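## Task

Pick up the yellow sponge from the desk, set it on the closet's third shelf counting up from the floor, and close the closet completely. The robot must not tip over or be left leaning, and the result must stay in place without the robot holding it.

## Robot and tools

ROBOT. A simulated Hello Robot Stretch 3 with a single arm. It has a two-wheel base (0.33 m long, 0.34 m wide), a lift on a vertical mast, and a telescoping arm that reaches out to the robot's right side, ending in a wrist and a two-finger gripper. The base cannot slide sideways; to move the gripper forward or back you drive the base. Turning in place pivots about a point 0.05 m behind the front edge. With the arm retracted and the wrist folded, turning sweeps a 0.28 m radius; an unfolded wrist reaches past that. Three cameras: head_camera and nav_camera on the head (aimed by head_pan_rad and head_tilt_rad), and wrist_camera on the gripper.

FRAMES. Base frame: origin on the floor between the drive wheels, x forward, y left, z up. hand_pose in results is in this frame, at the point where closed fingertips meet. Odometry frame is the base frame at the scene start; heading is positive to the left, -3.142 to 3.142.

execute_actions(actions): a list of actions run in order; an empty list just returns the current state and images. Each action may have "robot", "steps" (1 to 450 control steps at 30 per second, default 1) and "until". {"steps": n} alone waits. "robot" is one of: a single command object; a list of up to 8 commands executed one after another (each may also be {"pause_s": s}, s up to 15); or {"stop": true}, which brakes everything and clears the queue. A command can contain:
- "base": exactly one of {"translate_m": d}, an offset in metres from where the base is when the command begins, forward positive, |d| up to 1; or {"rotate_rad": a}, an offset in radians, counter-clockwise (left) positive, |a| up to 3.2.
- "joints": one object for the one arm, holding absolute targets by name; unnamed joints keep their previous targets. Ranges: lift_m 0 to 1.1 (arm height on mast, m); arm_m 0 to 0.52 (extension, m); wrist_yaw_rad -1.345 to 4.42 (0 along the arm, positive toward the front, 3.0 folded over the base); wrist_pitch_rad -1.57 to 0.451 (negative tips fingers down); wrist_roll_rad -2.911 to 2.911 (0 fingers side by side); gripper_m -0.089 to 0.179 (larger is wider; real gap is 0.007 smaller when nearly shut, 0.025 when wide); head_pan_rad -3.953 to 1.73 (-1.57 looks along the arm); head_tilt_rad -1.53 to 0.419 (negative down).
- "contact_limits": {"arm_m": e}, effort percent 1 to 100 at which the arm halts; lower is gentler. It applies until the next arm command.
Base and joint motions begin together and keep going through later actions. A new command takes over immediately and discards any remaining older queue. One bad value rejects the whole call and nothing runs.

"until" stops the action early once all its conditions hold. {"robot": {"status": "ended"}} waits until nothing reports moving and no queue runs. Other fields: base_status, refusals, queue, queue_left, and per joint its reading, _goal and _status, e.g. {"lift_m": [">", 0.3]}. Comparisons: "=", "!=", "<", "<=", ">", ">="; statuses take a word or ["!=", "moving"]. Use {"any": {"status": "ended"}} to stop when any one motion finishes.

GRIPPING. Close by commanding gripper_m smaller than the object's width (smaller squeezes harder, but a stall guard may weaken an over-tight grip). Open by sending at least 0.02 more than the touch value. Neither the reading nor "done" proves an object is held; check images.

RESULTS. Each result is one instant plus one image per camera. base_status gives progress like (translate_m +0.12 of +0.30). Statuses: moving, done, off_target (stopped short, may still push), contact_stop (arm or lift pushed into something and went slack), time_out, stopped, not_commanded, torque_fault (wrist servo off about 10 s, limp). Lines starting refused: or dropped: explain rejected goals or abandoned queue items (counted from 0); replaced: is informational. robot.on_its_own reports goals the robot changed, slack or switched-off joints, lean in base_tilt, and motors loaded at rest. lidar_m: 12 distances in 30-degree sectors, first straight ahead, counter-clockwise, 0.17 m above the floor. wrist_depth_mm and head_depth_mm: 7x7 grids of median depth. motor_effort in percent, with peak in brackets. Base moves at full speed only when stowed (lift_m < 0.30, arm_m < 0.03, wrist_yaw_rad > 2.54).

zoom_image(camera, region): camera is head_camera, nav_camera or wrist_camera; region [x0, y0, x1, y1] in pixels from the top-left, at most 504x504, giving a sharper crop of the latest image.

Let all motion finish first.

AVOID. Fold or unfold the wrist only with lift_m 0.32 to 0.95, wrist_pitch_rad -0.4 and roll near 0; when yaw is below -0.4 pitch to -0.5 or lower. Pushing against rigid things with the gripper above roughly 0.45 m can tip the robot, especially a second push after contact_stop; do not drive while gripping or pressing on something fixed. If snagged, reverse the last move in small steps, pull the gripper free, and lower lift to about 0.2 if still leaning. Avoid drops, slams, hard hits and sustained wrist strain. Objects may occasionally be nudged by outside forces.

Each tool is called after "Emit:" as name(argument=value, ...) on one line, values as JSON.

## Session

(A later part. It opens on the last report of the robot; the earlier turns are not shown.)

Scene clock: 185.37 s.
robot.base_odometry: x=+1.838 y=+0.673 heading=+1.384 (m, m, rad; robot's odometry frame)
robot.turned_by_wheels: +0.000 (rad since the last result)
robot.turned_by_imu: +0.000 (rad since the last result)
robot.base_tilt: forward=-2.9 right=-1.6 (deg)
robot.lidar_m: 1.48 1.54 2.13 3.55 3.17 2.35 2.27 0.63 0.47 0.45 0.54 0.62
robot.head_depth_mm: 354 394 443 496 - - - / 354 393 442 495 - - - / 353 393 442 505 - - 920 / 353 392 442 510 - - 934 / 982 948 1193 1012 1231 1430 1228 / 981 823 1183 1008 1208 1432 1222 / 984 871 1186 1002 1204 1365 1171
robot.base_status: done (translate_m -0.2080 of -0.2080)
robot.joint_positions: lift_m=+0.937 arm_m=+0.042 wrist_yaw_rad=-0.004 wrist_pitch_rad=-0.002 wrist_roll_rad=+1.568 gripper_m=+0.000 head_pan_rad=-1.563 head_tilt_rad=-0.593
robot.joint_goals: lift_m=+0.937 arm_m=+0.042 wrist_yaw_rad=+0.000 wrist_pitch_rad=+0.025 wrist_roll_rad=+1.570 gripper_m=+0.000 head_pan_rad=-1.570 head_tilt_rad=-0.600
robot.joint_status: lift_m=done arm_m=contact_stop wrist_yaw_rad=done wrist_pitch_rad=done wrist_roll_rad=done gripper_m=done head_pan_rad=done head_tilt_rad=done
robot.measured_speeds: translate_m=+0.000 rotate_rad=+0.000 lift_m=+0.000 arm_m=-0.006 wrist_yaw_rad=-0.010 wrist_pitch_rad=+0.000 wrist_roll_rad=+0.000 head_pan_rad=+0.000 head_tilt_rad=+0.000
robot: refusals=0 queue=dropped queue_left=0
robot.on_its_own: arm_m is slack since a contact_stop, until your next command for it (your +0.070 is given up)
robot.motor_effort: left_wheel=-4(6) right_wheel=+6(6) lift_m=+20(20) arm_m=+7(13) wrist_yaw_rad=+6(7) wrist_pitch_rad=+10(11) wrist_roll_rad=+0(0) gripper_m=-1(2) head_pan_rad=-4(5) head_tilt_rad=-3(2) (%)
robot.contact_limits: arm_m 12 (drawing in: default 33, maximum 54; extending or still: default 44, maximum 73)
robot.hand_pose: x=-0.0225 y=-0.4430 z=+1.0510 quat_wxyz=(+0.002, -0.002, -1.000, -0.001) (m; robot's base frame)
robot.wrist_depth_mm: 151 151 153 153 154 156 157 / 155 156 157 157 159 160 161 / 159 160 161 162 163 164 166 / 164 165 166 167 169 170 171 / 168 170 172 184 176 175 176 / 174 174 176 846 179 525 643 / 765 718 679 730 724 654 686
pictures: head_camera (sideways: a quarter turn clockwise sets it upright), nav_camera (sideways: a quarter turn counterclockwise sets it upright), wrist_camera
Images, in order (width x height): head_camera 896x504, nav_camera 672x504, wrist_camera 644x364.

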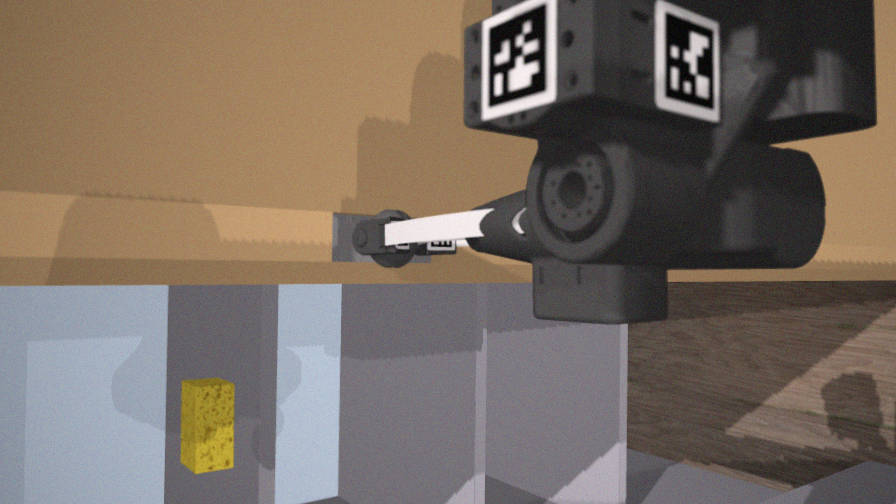

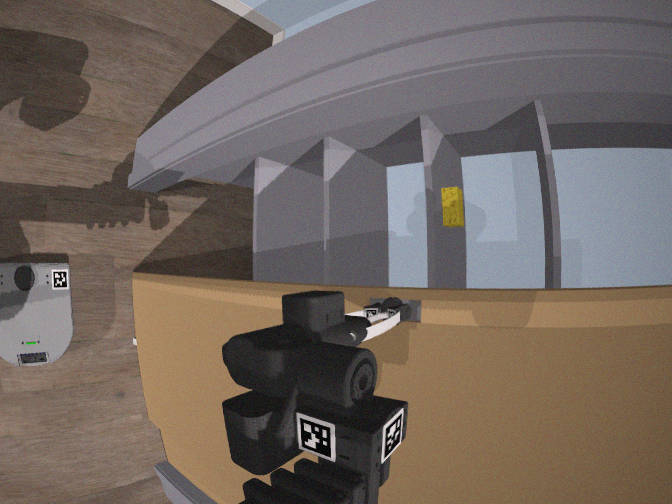

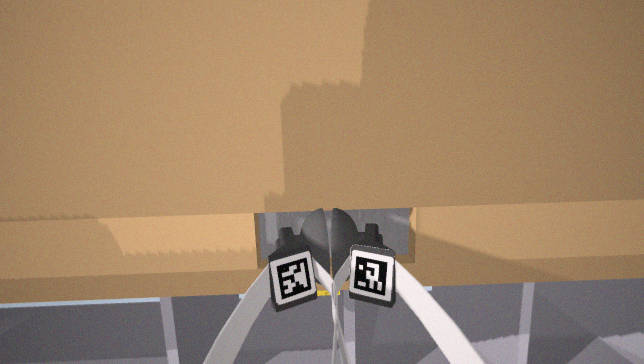

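Emit:
execute_actions(actions=[{"robot": {"joints": {"arm_m": 0.041, "head_pan_rad": -1.45}, "contact_limits": {"arm_m": 22}}, "steps": 6}, {"robot": {"base": {"translate_m": 0.2}}, "steps": 150, "until": {"robot": {"base_status": ["!=", "moving"]}}}])

Scene clock: 190.93 s.
robot.base_odometry: x=+1.875 y=+0.870 heading=+1.384 (m, m, rad; robot's odometry frame)
robot.turned_by_wheels: +0.000 (rad since the last result)
robot.turned_by_imu: -0.003 (rad since the last result)
robot.base_tilt: forward=-3.0 right=-1.4 (deg)
robot.lidar_m: 1.28 1.33 1.83 3.22 3.45 2.56 2.48 0.64 0.47 0.45 0.44 1.32
robot.head_depth_mm: 346 383 429 480 - - - / 349 386 434 493 - - 897 / 362 397 444 509 - - 925 / 987 954 1200 1020 1264 1401 1174 / 964 908 1141 1015 1149 1333 999 / 394 414 444 491 565 680 876 / 337 375 423 494 591 714 909
robot.base_status: done (translate_m +0.2000 of +0.2000)
robot.joint_positions: lift_m=+0.937 arm_m=+0.041 wrist_yaw_rad=-0.010 wrist_pitch_rad=-0.001 wrist_roll_rad=+1.568 gripper_m=+0.000 head_pan_rad=-1.457 head_tilt_rad=-0.593
robot.joint_goals: lift_m=+0.937 arm_m=+0.041 wrist_yaw_rad=+0.000 wrist_pitch_rad=+0.025 wrist_roll_rad=+1.570 gripper_m=+0.000 head_pan_rad=-1.450 head_tilt_rad=-0.600
robot.joint_status: lift_m=done arm_m=done wrist_yaw_rad=done wrist_pitch_rad=done wrist_roll_rad=done gripper_m=done head_pan_rad=done head_tilt_rad=done
robot.measured_speeds: translate_m=+0.000 rotate_rad=+0.000 lift_m=+0.000 arm_m=+0.000 wrist_yaw_rad=+0.000 wrist_pitch_rad=+0.000 wrist_roll_rad=+0.000 head_pan_rad=+0.000 head_tilt_rad=+0.000
robot: refusals=0 queue=done queue_left=0
robot.on_its_own: wrist_yaw_rad is at rest, and its effort (+13) is outside its rest range (-12 to +12)
robot.motor_effort: left_wheel=-5(10) right_wheel=+5(25) lift_m=+21(20) arm_m=+2(4) wrist_yaw_rad=+13(58) wrist_pitch_rad=+10(11) wrist_roll_rad=+0(0) gripper_m=-3(2) head_pan_rad=+3(16) head_tilt_rad=-2(3) (%)
robot.contact_limits: arm_m 22 (drawing in: default 33, maximum 54; extending or still: default 44, maximum 73)
robot.hand_pose: x=-0.0240 y=-0.4421 z=+1.0514 quat_wxyz=(+0.002, -0.005, -1.000, -0.001) (m; robot's base frame)
robot.wrist_depth_mm: 153 154 155 155 156 157 159 / 157 157 159 160 161 161 163 / 161 162 163 164 165 166 167 / 166 166 167 169 169 171 172 / 170 171 173 - 177 176 178 / 175 176 177 534 529 518 510 / 478 472 465 457 451 448 442
pictures: head_camera (sideways: a quarter turn clockwise sets it upright), nav_camera (sideways: a quarter turn counterclockwise sets it upright), wrist_camera
Images, in order (width x height): head_camera 896x504, nav_camera 672x504, wrist_camera 644x364.

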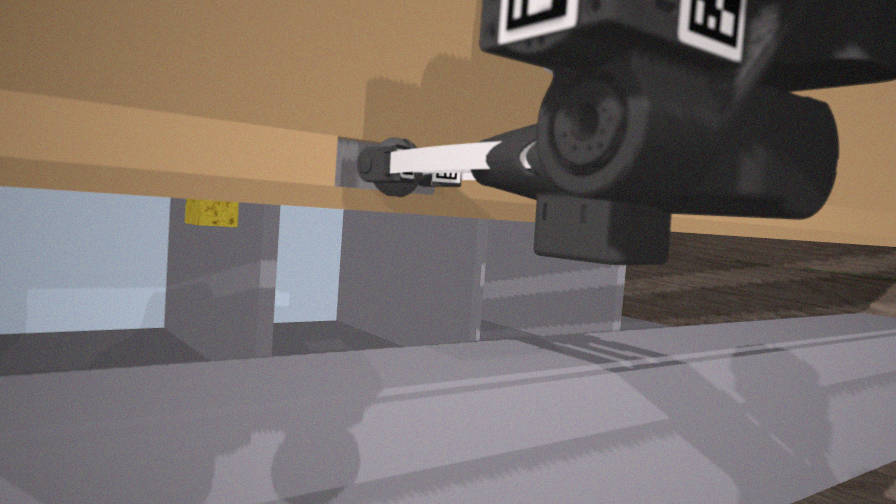

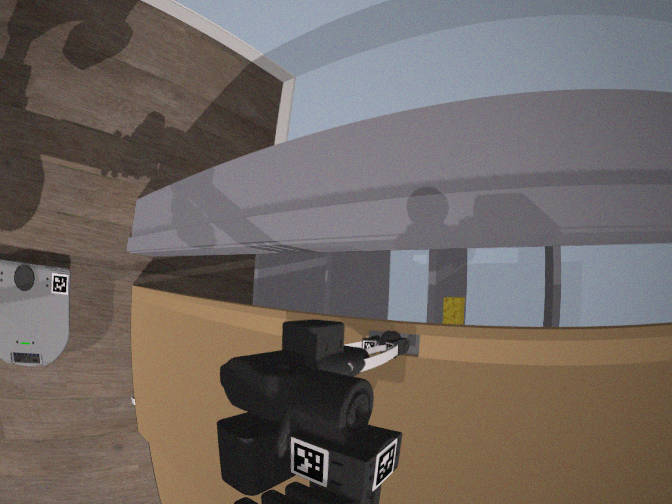

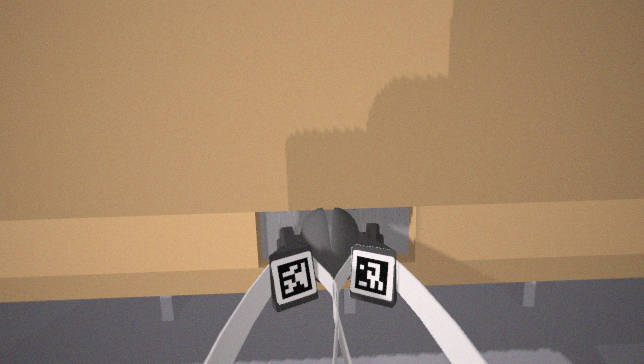

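Emit:
zoom_image(camera="head_camera", region=[250, 150, 650, 450])

Emit:
zoom_image(camera="nav_camera", region=[90, 200, 250, 480])

Region (250, 150, 650, 450) of head_camera's 896x504 image, scaled by 1.260, with more detail than that image has; it fills the top 378 rows of this view, and the rest is white.

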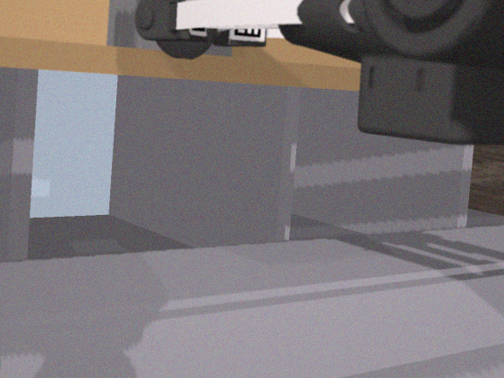

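Region (90, 200, 250, 480) of nav_camera's 672x504 image, scaled by 1.800, with more detail than that image has; it fills the left 288 columns of this view, and the rest is white.

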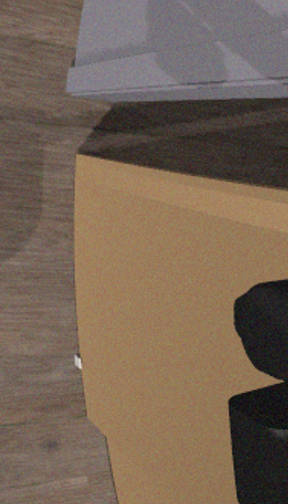

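Emit:
execute_actions(actions=[{"robot": {"base": {"translate_m": 0.105}, "joints": {"head_pan_rad": -1.57}}, "steps": 150, "until": {"robot": {"status": "ended"}}}])

Scene clock: 196.17 s.
robot.base_odometry: x=+1.895 y=+0.973 heading=+1.384 (m, m, rad; robot's odometry frame)
robot.turned_by_wheels: +0.000 (rad since the last result)
robot.turned_by_imu: +0.000 (rad since the last result)
robot.base_tilt: forward=-3.0 right=-1.6 (deg)
robot.lidar_m: 1.17 1.22 1.68 3.26 3.26 2.66 2.58 0.64 0.47 0.42 0.45 1.22
robot.head_depth_mm: 355 395 445 498 - - - / 355 395 443 497 - - - / 355 395 444 507 - - 924 / 359 400 443 528 - - 960 / 336 370 415 475 543 670 816 / 325 364 415 475 562 673 843 / 338 375 422 482 562 674 1168
robot.base_status: done (translate_m +0.1050 of +0.1050)
robot.joint_positions: lift_m=+0.937 arm_m=+0.041 wrist_yaw_rad=-0.013 wrist_pitch_rad=-0.001 wrist_roll_rad=+1.568 gripper_m=+0.000 head_pan_rad=-1.563 head_tilt_rad=-0.593
robot.joint_goals: lift_m=+0.937 arm_m=+0.041 wrist_yaw_rad=+0.000 wrist_pitch_rad=+0.025 wrist_roll_rad=+1.570 gripper_m=+0.000 head_pan_rad=-1.570 head_tilt_rad=-0.600
robot.joint_status: lift_m=done arm_m=done wrist_yaw_rad=done wrist_pitch_rad=done wrist_roll_rad=done gripper_m=done head_pan_rad=done head_tilt_rad=done
robot.measured_speeds: translate_m=+0.000 rotate_rad=+0.000 lift_m=+0.000 arm_m=+0.000 wrist_yaw_rad=+0.000 wrist_pitch_rad=+0.000 wrist_roll_rad=+0.000 head_pan_rad=+0.000 head_tilt_rad=+0.000
robot: refusals=0 queue=done queue_left=0
robot.on_its_own: wrist_yaw_rad is at rest, and its effort (+16) is outside its rest range (-12 to +12)
robot.motor_effort: left_wheel=-4(8) right_wheel=+4(22) lift_m=+20(20) arm_m=+2(1) wrist_yaw_rad=+16(58) wrist_pitch_rad=+10(10) wrist_roll_rad=+0(0) gripper_m=-2(1) head_pan_rad=-4(17) head_tilt_rad=-2(3) (%)
robot.contact_limits: arm_m 22 (drawing in: default 33, maximum 54; extending or still: default 44, maximum 73)
robot.hand_pose: x=-0.0247 y=-0.4421 z=+1.0514 quat_wxyz=(+0.002, -0.006, -1.000, -0.001) (m; robot's base frame)
robot.wrist_depth_mm: 153 155 155 157 157 158 160 / 158 159 160 161 162 163 164 / 162 163 164 165 166 167 168 / 166 167 168 169 170 172 173 / 170 171 174 - 178 176 178 / 176 177 178 190 185 184 183 / 168 166 164 165 166 165 163
pictures: head_camera (sideways: a quarter turn clockwise sets it upright), nav_camera (sideways: a quarter turn counterclockwise sets it upright), wrist_camera
Images, in order (width x height): head_camera 896x504, nav_camera 672x504, wrist_camera 644x364.

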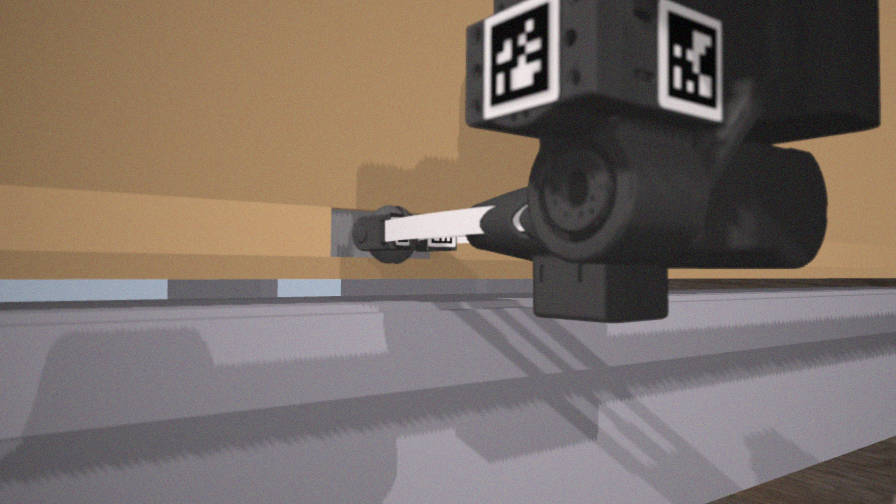

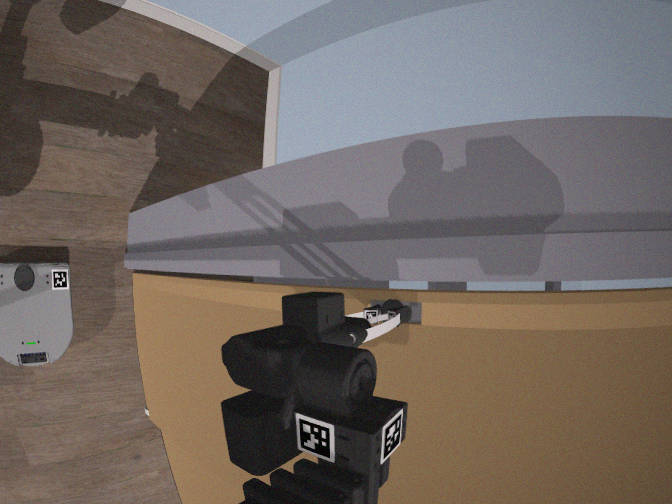

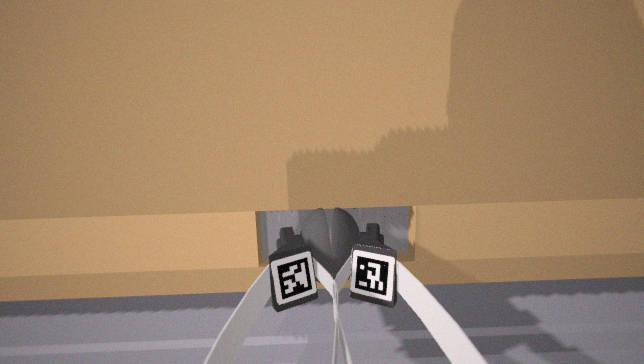

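Emit:
zoom_image(camera="head_camera", region=[200, 230, 420, 350])

Region (200, 230, 420, 350) of head_camera's 896x504 image, scaled by 2.291, with more detail than that image has; it fills the top 275 rows of this view, and the rest is white.

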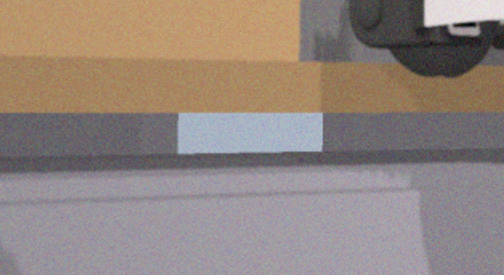

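Emit:
execute_actions(actions=[{"robot": {"base": {"translate_m": 0.012}}, "steps": 150, "until": {"robot": {"status": "ended"}}}])

Emit:
zoom_image(camera="head_camera", region=[200, 230, 420, 350])

Scene clock: 198.73 s.
robot.base_odometry: x=+1.897 y=+0.985 heading=+1.384 (m, m, rad; robot's odometry frame)
robot.turned_by_wheels: +0.000 (rad since the last result)
robot.turned_by_imu: +0.000 (rad since the last result)
robot.base_tilt: forward=-3.2 right=-1.5 (deg)
robot.lidar_m: 1.16 1.21 1.66 3.28 3.26 2.68 2.59 0.64 0.47 0.42 0.45 1.21
robot.head_depth_mm: 355 395 445 498 - - - / 355 394 444 498 - - - / 355 394 444 508 - - 923 / 359 400 444 527 - - 927 / 329 365 408 465 542 670 816 / 330 370 422 483 563 674 838 / 337 375 422 481 561 672 1169
robot.base_status: done (translate_m +0.0120 of +0.0120)
robot.joint_positions: lift_m=+0.937 arm_m=+0.041 wrist_yaw_rad=-0.012 wrist_pitch_rad=-0.001 wrist_roll_rad=+1.568 gripper_m=+0.000 head_pan_rad=-1.563 head_tilt_rad=-0.593
robot.joint_goals: lift_m=+0.937 arm_m=+0.041 wrist_yaw_rad=+0.000 wrist_pitch_rad=+0.025 wrist_roll_rad=+1.570 gripper_m=+0.000 head_pan_rad=-1.570 head_tilt_rad=-0.600
robot.joint_status: lift_m=done arm_m=done wrist_yaw_rad=done wrist_pitch_rad=done wrist_roll_rad=done gripper_m=done head_pan_rad=done head_tilt_rad=done
robot.measured_speeds: translate_m=+0.000 rotate_rad=+0.000 lift_m=+0.000 arm_m=+0.000 wrist_yaw_rad=+0.000 wrist_pitch_rad=+0.000 wrist_roll_rad=+0.000 head_pan_rad=+0.000 head_tilt_rad=+0.000
robot: refusals=0 queue=done queue_left=0
robot.on_its_own: wrist_yaw_rad is at rest, and its effort (+15) is outside its rest range (-12 to +12)
robot.motor_effort: left_wheel=-5(13) right_wheel=+5(17) lift_m=+20(20) arm_m=+2(1) wrist_yaw_rad=+15(45) wrist_pitch_rad=+10(10) wrist_roll_rad=+0(0) gripper_m=-1(0) head_pan_rad=-4(4) head_tilt_rad=-2(2) (%)
robot.contact_limits: arm_m 22 (drawing in: default 33, maximum 54; extending or still: default 44, maximum 73)
robot.hand_pose: x=-0.0243 y=-0.4421 z=+1.0514 quat_wxyz=(+0.002, -0.006, -1.000, -0.001) (m; robot's base frame)
robot.wrist_depth_mm: 154 154 156 157 158 158 160 / 158 159 159 161 162 163 164 / 162 163 164 164 166 167 168 / 166 167 169 169 170 172 173 / 171 172 174 - 178 176 178 / 175 176 177 169 179 180 181 / 156 155 152 151 153 153 154
pictures: head_camera (sideways: a quarter turn clockwise sets it upright), nav_camera (sideways: a quarter turn counterclockwise sets it upright), wrist_camera
Images, in order (width x height): head_camera 896x504, nav_camera 672x504, wrist_camera 644x364.

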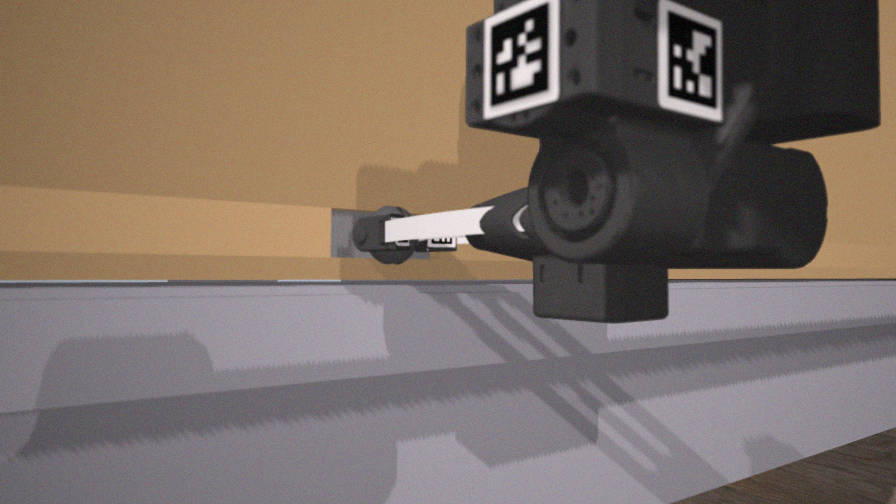

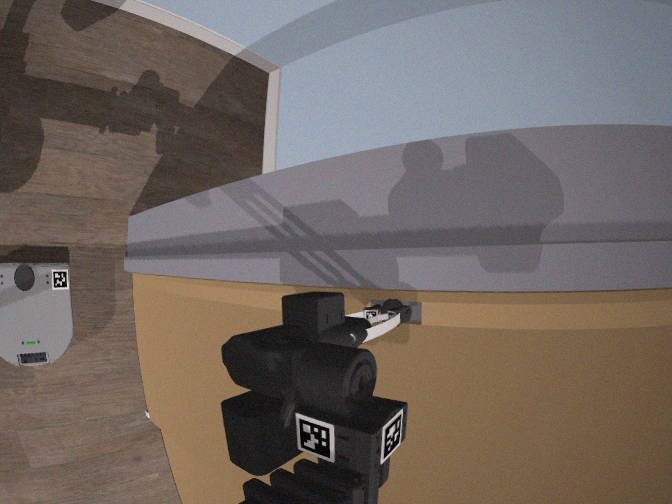

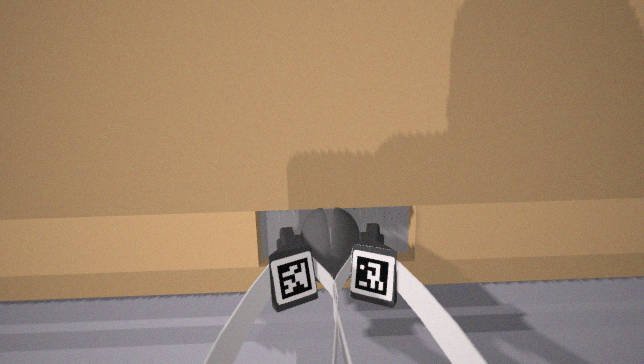

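Region (200, 230, 420, 350) of head_camera's 896x504 image, scaled by 2.291, with more detail than that image has; it fills the top 275 rows of this view, and the rest is white.

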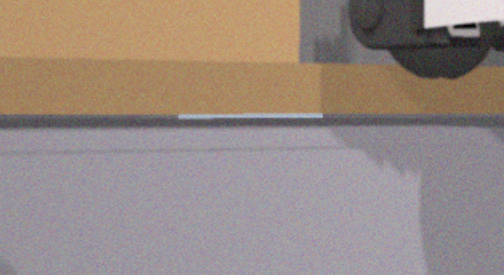

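Emit:
execute_actions(actions=[{"robot": {"base": {"translate_m": 0.005}}, "steps": 150, "until": {"robot": {"status": "ended"}}}])

Emit:
zoom_image(camera="head_camera", region=[200, 230, 420, 350])

Scene clock: 200.40 s.
robot.base_odometry: x=+1.898 y=+0.990 heading=+1.384 (m, m, rad; robot's odometry frame)
robot.turned_by_wheels: +0.000 (rad since the last result)
robot.turned_by_imu: +0.000 (rad since the last result)
robot.base_tilt: forward=-3.1 right=-1.5 (deg)
robot.lidar_m: 1.16 1.21 1.66 3.26 3.24 2.69 2.60 0.64 0.47 0.42 0.45 1.20
robot.head_depth_mm: 355 395 444 497 - - - / 355 395 444 497 - - - / 355 394 444 507 - - 927 / 349 389 435 503 - - 923 / 326 363 408 466 543 671 815 / 331 370 422 483 562 674 843 / 338 375 422 482 561 673 1189
robot.base_status: done (translate_m +0.0050 of +0.0050)
robot.joint_positions: lift_m=+0.937 arm_m=+0.041 wrist_yaw_rad=-0.022 wrist_pitch_rad=-0.001 wrist_roll_rad=+1.568 gripper_m=+0.000 head_pan_rad=-1.563 head_tilt_rad=-0.593
robot.joint_goals: lift_m=+0.937 arm_m=+0.041 wrist_yaw_rad=+0.000 wrist_pitch_rad=+0.025 wrist_roll_rad=+1.570 gripper_m=+0.000 head_pan_rad=-1.570 head_tilt_rad=-0.600
robot.joint_status: lift_m=done arm_m=done wrist_yaw_rad=done wrist_pitch_rad=done wrist_roll_rad=done gripper_m=done head_pan_rad=done head_tilt_rad=done
robot.measured_speeds: translate_m=+0.000 rotate_rad=+0.000 lift_m=+0.000 arm_m=+0.000 wrist_yaw_rad=+0.000 wrist_pitch_rad=+0.000 wrist_roll_rad=+0.000 head_pan_rad=+0.000 head_tilt_rad=+0.000
robot: refusals=0 queue=done queue_left=0
robot.on_its_own: wrist_yaw_rad is at rest, and its effort (+28) is outside its rest range (-12 to +12)
robot.motor_effort: left_wheel=-7(11) right_wheel=+9(11) lift_m=+20(20) arm_m=+2(2) wrist_yaw_rad=+28(31) wrist_pitch_rad=+10(10) wrist_roll_rad=+0(0) gripper_m=-1(2) head_pan_rad=-4(4) head_tilt_rad=-2(2) (%)
robot.contact_limits: arm_m 22 (drawing in: default 33, maximum 54; extending or still: default 44, maximum 73)
robot.hand_pose: x=-0.0270 y=-0.4420 z=+1.0514 quat_wxyz=(+0.002, -0.011, -1.000, -0.001) (m; robot's base frame)
robot.wrist_depth_mm: 155 156 156 158 159 160 161 / 159 160 161 162 162 164 165 / 163 163 165 165 167 168 169 / 166 168 169 170 171 172 173 / 171 172 174 - 177 177 178 / 175 176 177 165 179 180 177 / 153 151 150 151 152 153 153
pictures: head_camera (sideways: a quarter turn clockwise sets it upright), nav_camera (sideways: a quarter turn counterclockwise sets it upright), wrist_camera
Images, in order (width x height): head_camera 896x504, nav_camera 672x504, wrist_camera 644x364.

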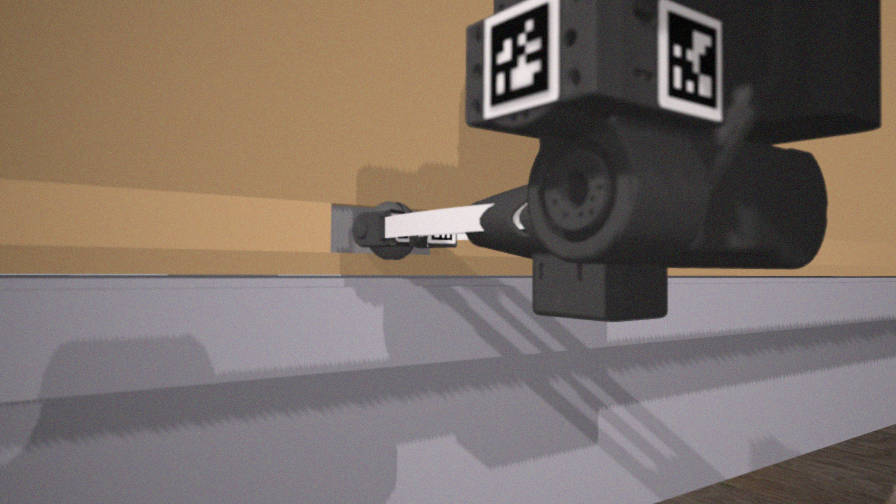

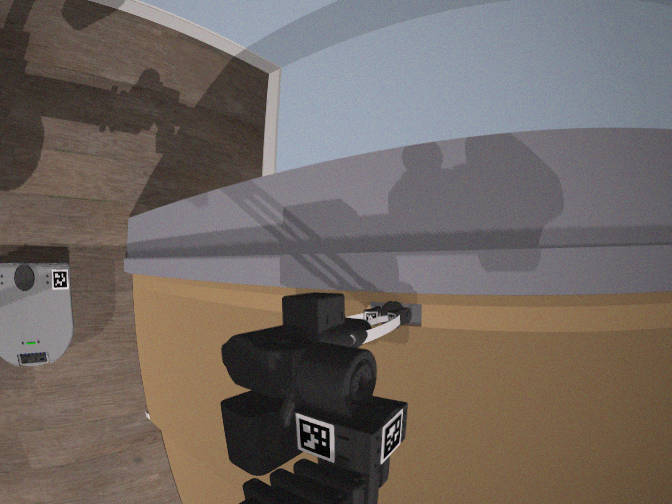

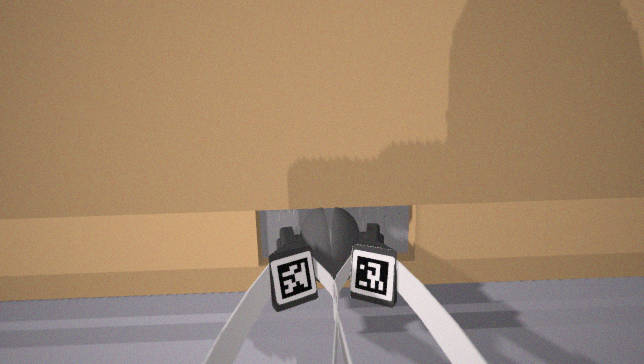

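Region (200, 230, 420, 350) of head_camera's 896x504 image, scaled by 2.291, with more detail than that image has; it fills the top 275 rows of this view, and the rest is white.

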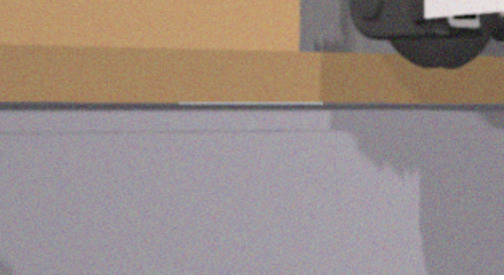

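Emit:
execute_actions(actions=[{"robot": {"joints": {"wrist_yaw_rad": -0.025, "arm_m": 0.0, "head_pan_rad": -2.55, "head_tilt_rad": -0.3}}, "steps": 150, "until": {"robot": {"status": "ended"}}}])

Scene clock: 202.40 s.
robot.base_odometry: x=+1.898 y=+0.990 heading=+1.384 (m, m, rad; robot's odometry frame)
robot.turned_by_wheels: +0.000 (rad since the last result)
robot.turned_by_imu: +0.001 (rad since the last result)
robot.base_tilt: forward=-3.1 right=-1.5 (deg)
robot.lidar_m: 1.16 1.21 1.66 3.25 3.25 2.69 2.59 0.63 0.46 0.42 0.45 1.20
robot.head_depth_mm: 1175 2370 2516 2680 2508 1865 1478 / 1028 1102 1186 1273 1399 1645 1489 / 890 966 1045 1140 1254 1402 1434 / 764 812 869 932 1011 1104 1209 / 600 635 673 716 762 818 903 / 533 559 589 621 659 697 - / 479 501 524 550 578 610 -
robot.base_status: done (translate_m +0.0050 of +0.0050)
robot.joint_positions: lift_m=+0.937 arm_m=+0.000 wrist_yaw_rad=-0.024 wrist_pitch_rad=+0.000 wrist_roll_rad=+1.568 gripper_m=+0.000 head_pan_rad=-2.543 head_tilt_rad=-0.310
robot.joint_goals: lift_m=+0.937 arm_m=+0.000 wrist_yaw_rad=-0.025 wrist_pitch_rad=+0.025 wrist_roll_rad=+1.570 gripper_m=+0.000 head_pan_rad=-2.550 head_tilt_rad=-0.300
robot.joint_status: lift_m=done arm_m=done wrist_yaw_rad=done wrist_pitch_rad=done wrist_roll_rad=done gripper_m=done head_pan_rad=done head_tilt_rad=done
robot.measured_speeds: translate_m=+0.000 rotate_rad=+0.000 lift_m=+0.000 arm_m=+0.000 wrist_yaw_rad=+0.000 wrist_pitch_rad=+0.000 wrist_roll_rad=+0.000 head_pan_rad=+0.000 head_tilt_rad=+0.000
robot: refusals=0 queue=done queue_left=0
robot.motor_effort: left_wheel=-2(7) right_wheel=+1(9) lift_m=+20(20) arm_m=-7(6) wrist_yaw_rad=-2(28) wrist_pitch_rad=+10(10) wrist_roll_rad=+0(0) gripper_m=-1(1) head_pan_rad=-4(48) head_tilt_rad=+3(18) (%)
robot.hand_pose: x=-0.0274 y=-0.4015 z=+1.0514 quat_wxyz=(+0.002, -0.012, -1.000, -0.001) (m; robot's base frame)
robot.wrist_depth_mm: 190 191 191 193 193 194 195 / 194 195 196 198 199 199 200 / 199 201 201 202 204 204 205 / 204 205 206 208 208 209 210 / 209 211 212 - 215 215 217 / 199 201 200 190 192 192 193 / 190 190 192 192 194 195 196
pictures: head_camera (sideways: a quarter turn clockwise sets it upright), nav_camera (sideways: a quarter turn counterclockwise sets it upright), wrist_camera
Images, in order (width x height): head_camera 896x504, nav_camera 672x504, wrist_camera 644x364.

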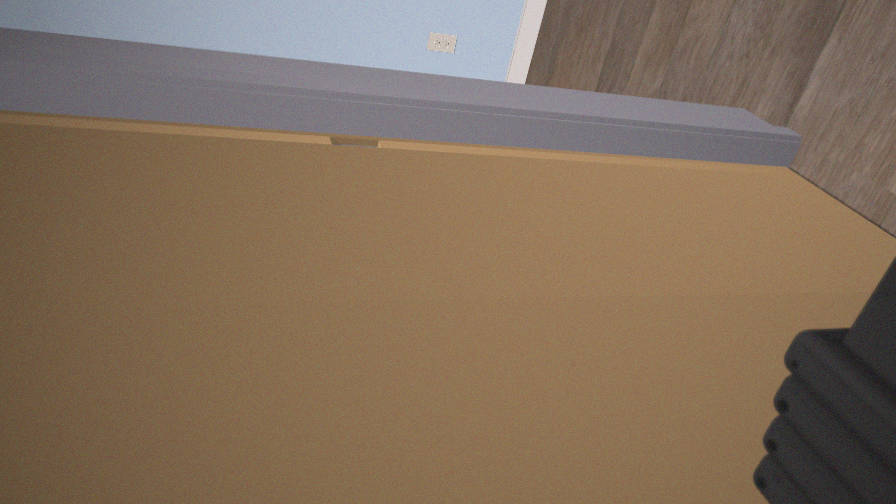

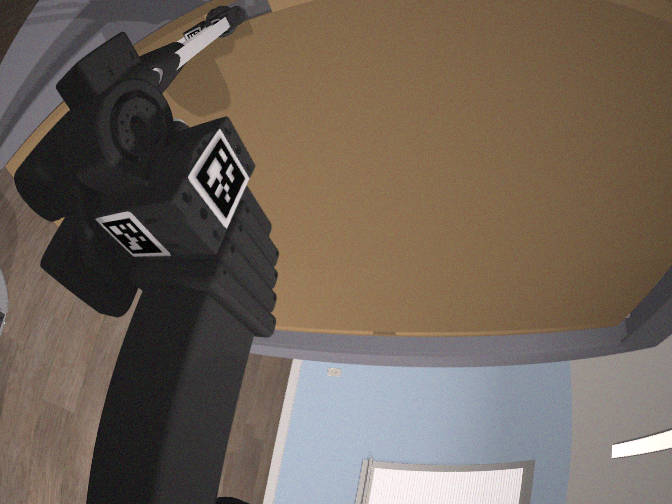

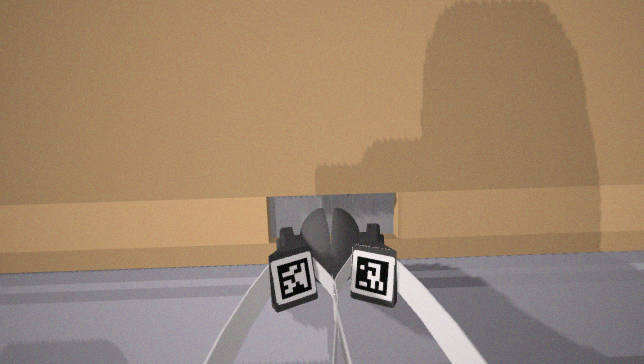

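Emit:
zoom_image(camera="head_camera", region=[700, 90, 896, 250])

Region (700, 90, 896, 250) of head_camera's 896x504 image, scaled by 2.571, with more detail than that image has; it fills the top 411 rows of this view, and the rest is white.

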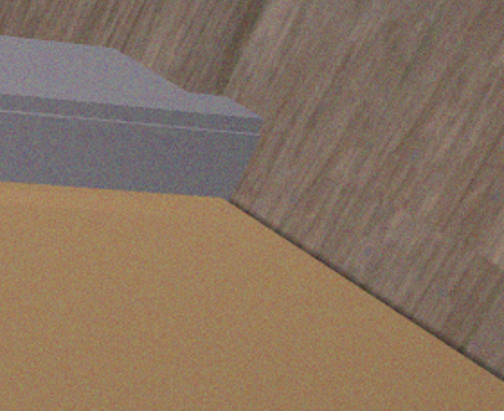

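The back door meets the right jamb, the front door is against its stop, and the robot is clear and at rest.

Emit:
finished_scene(scene=2)

The scene is finished: the task was done.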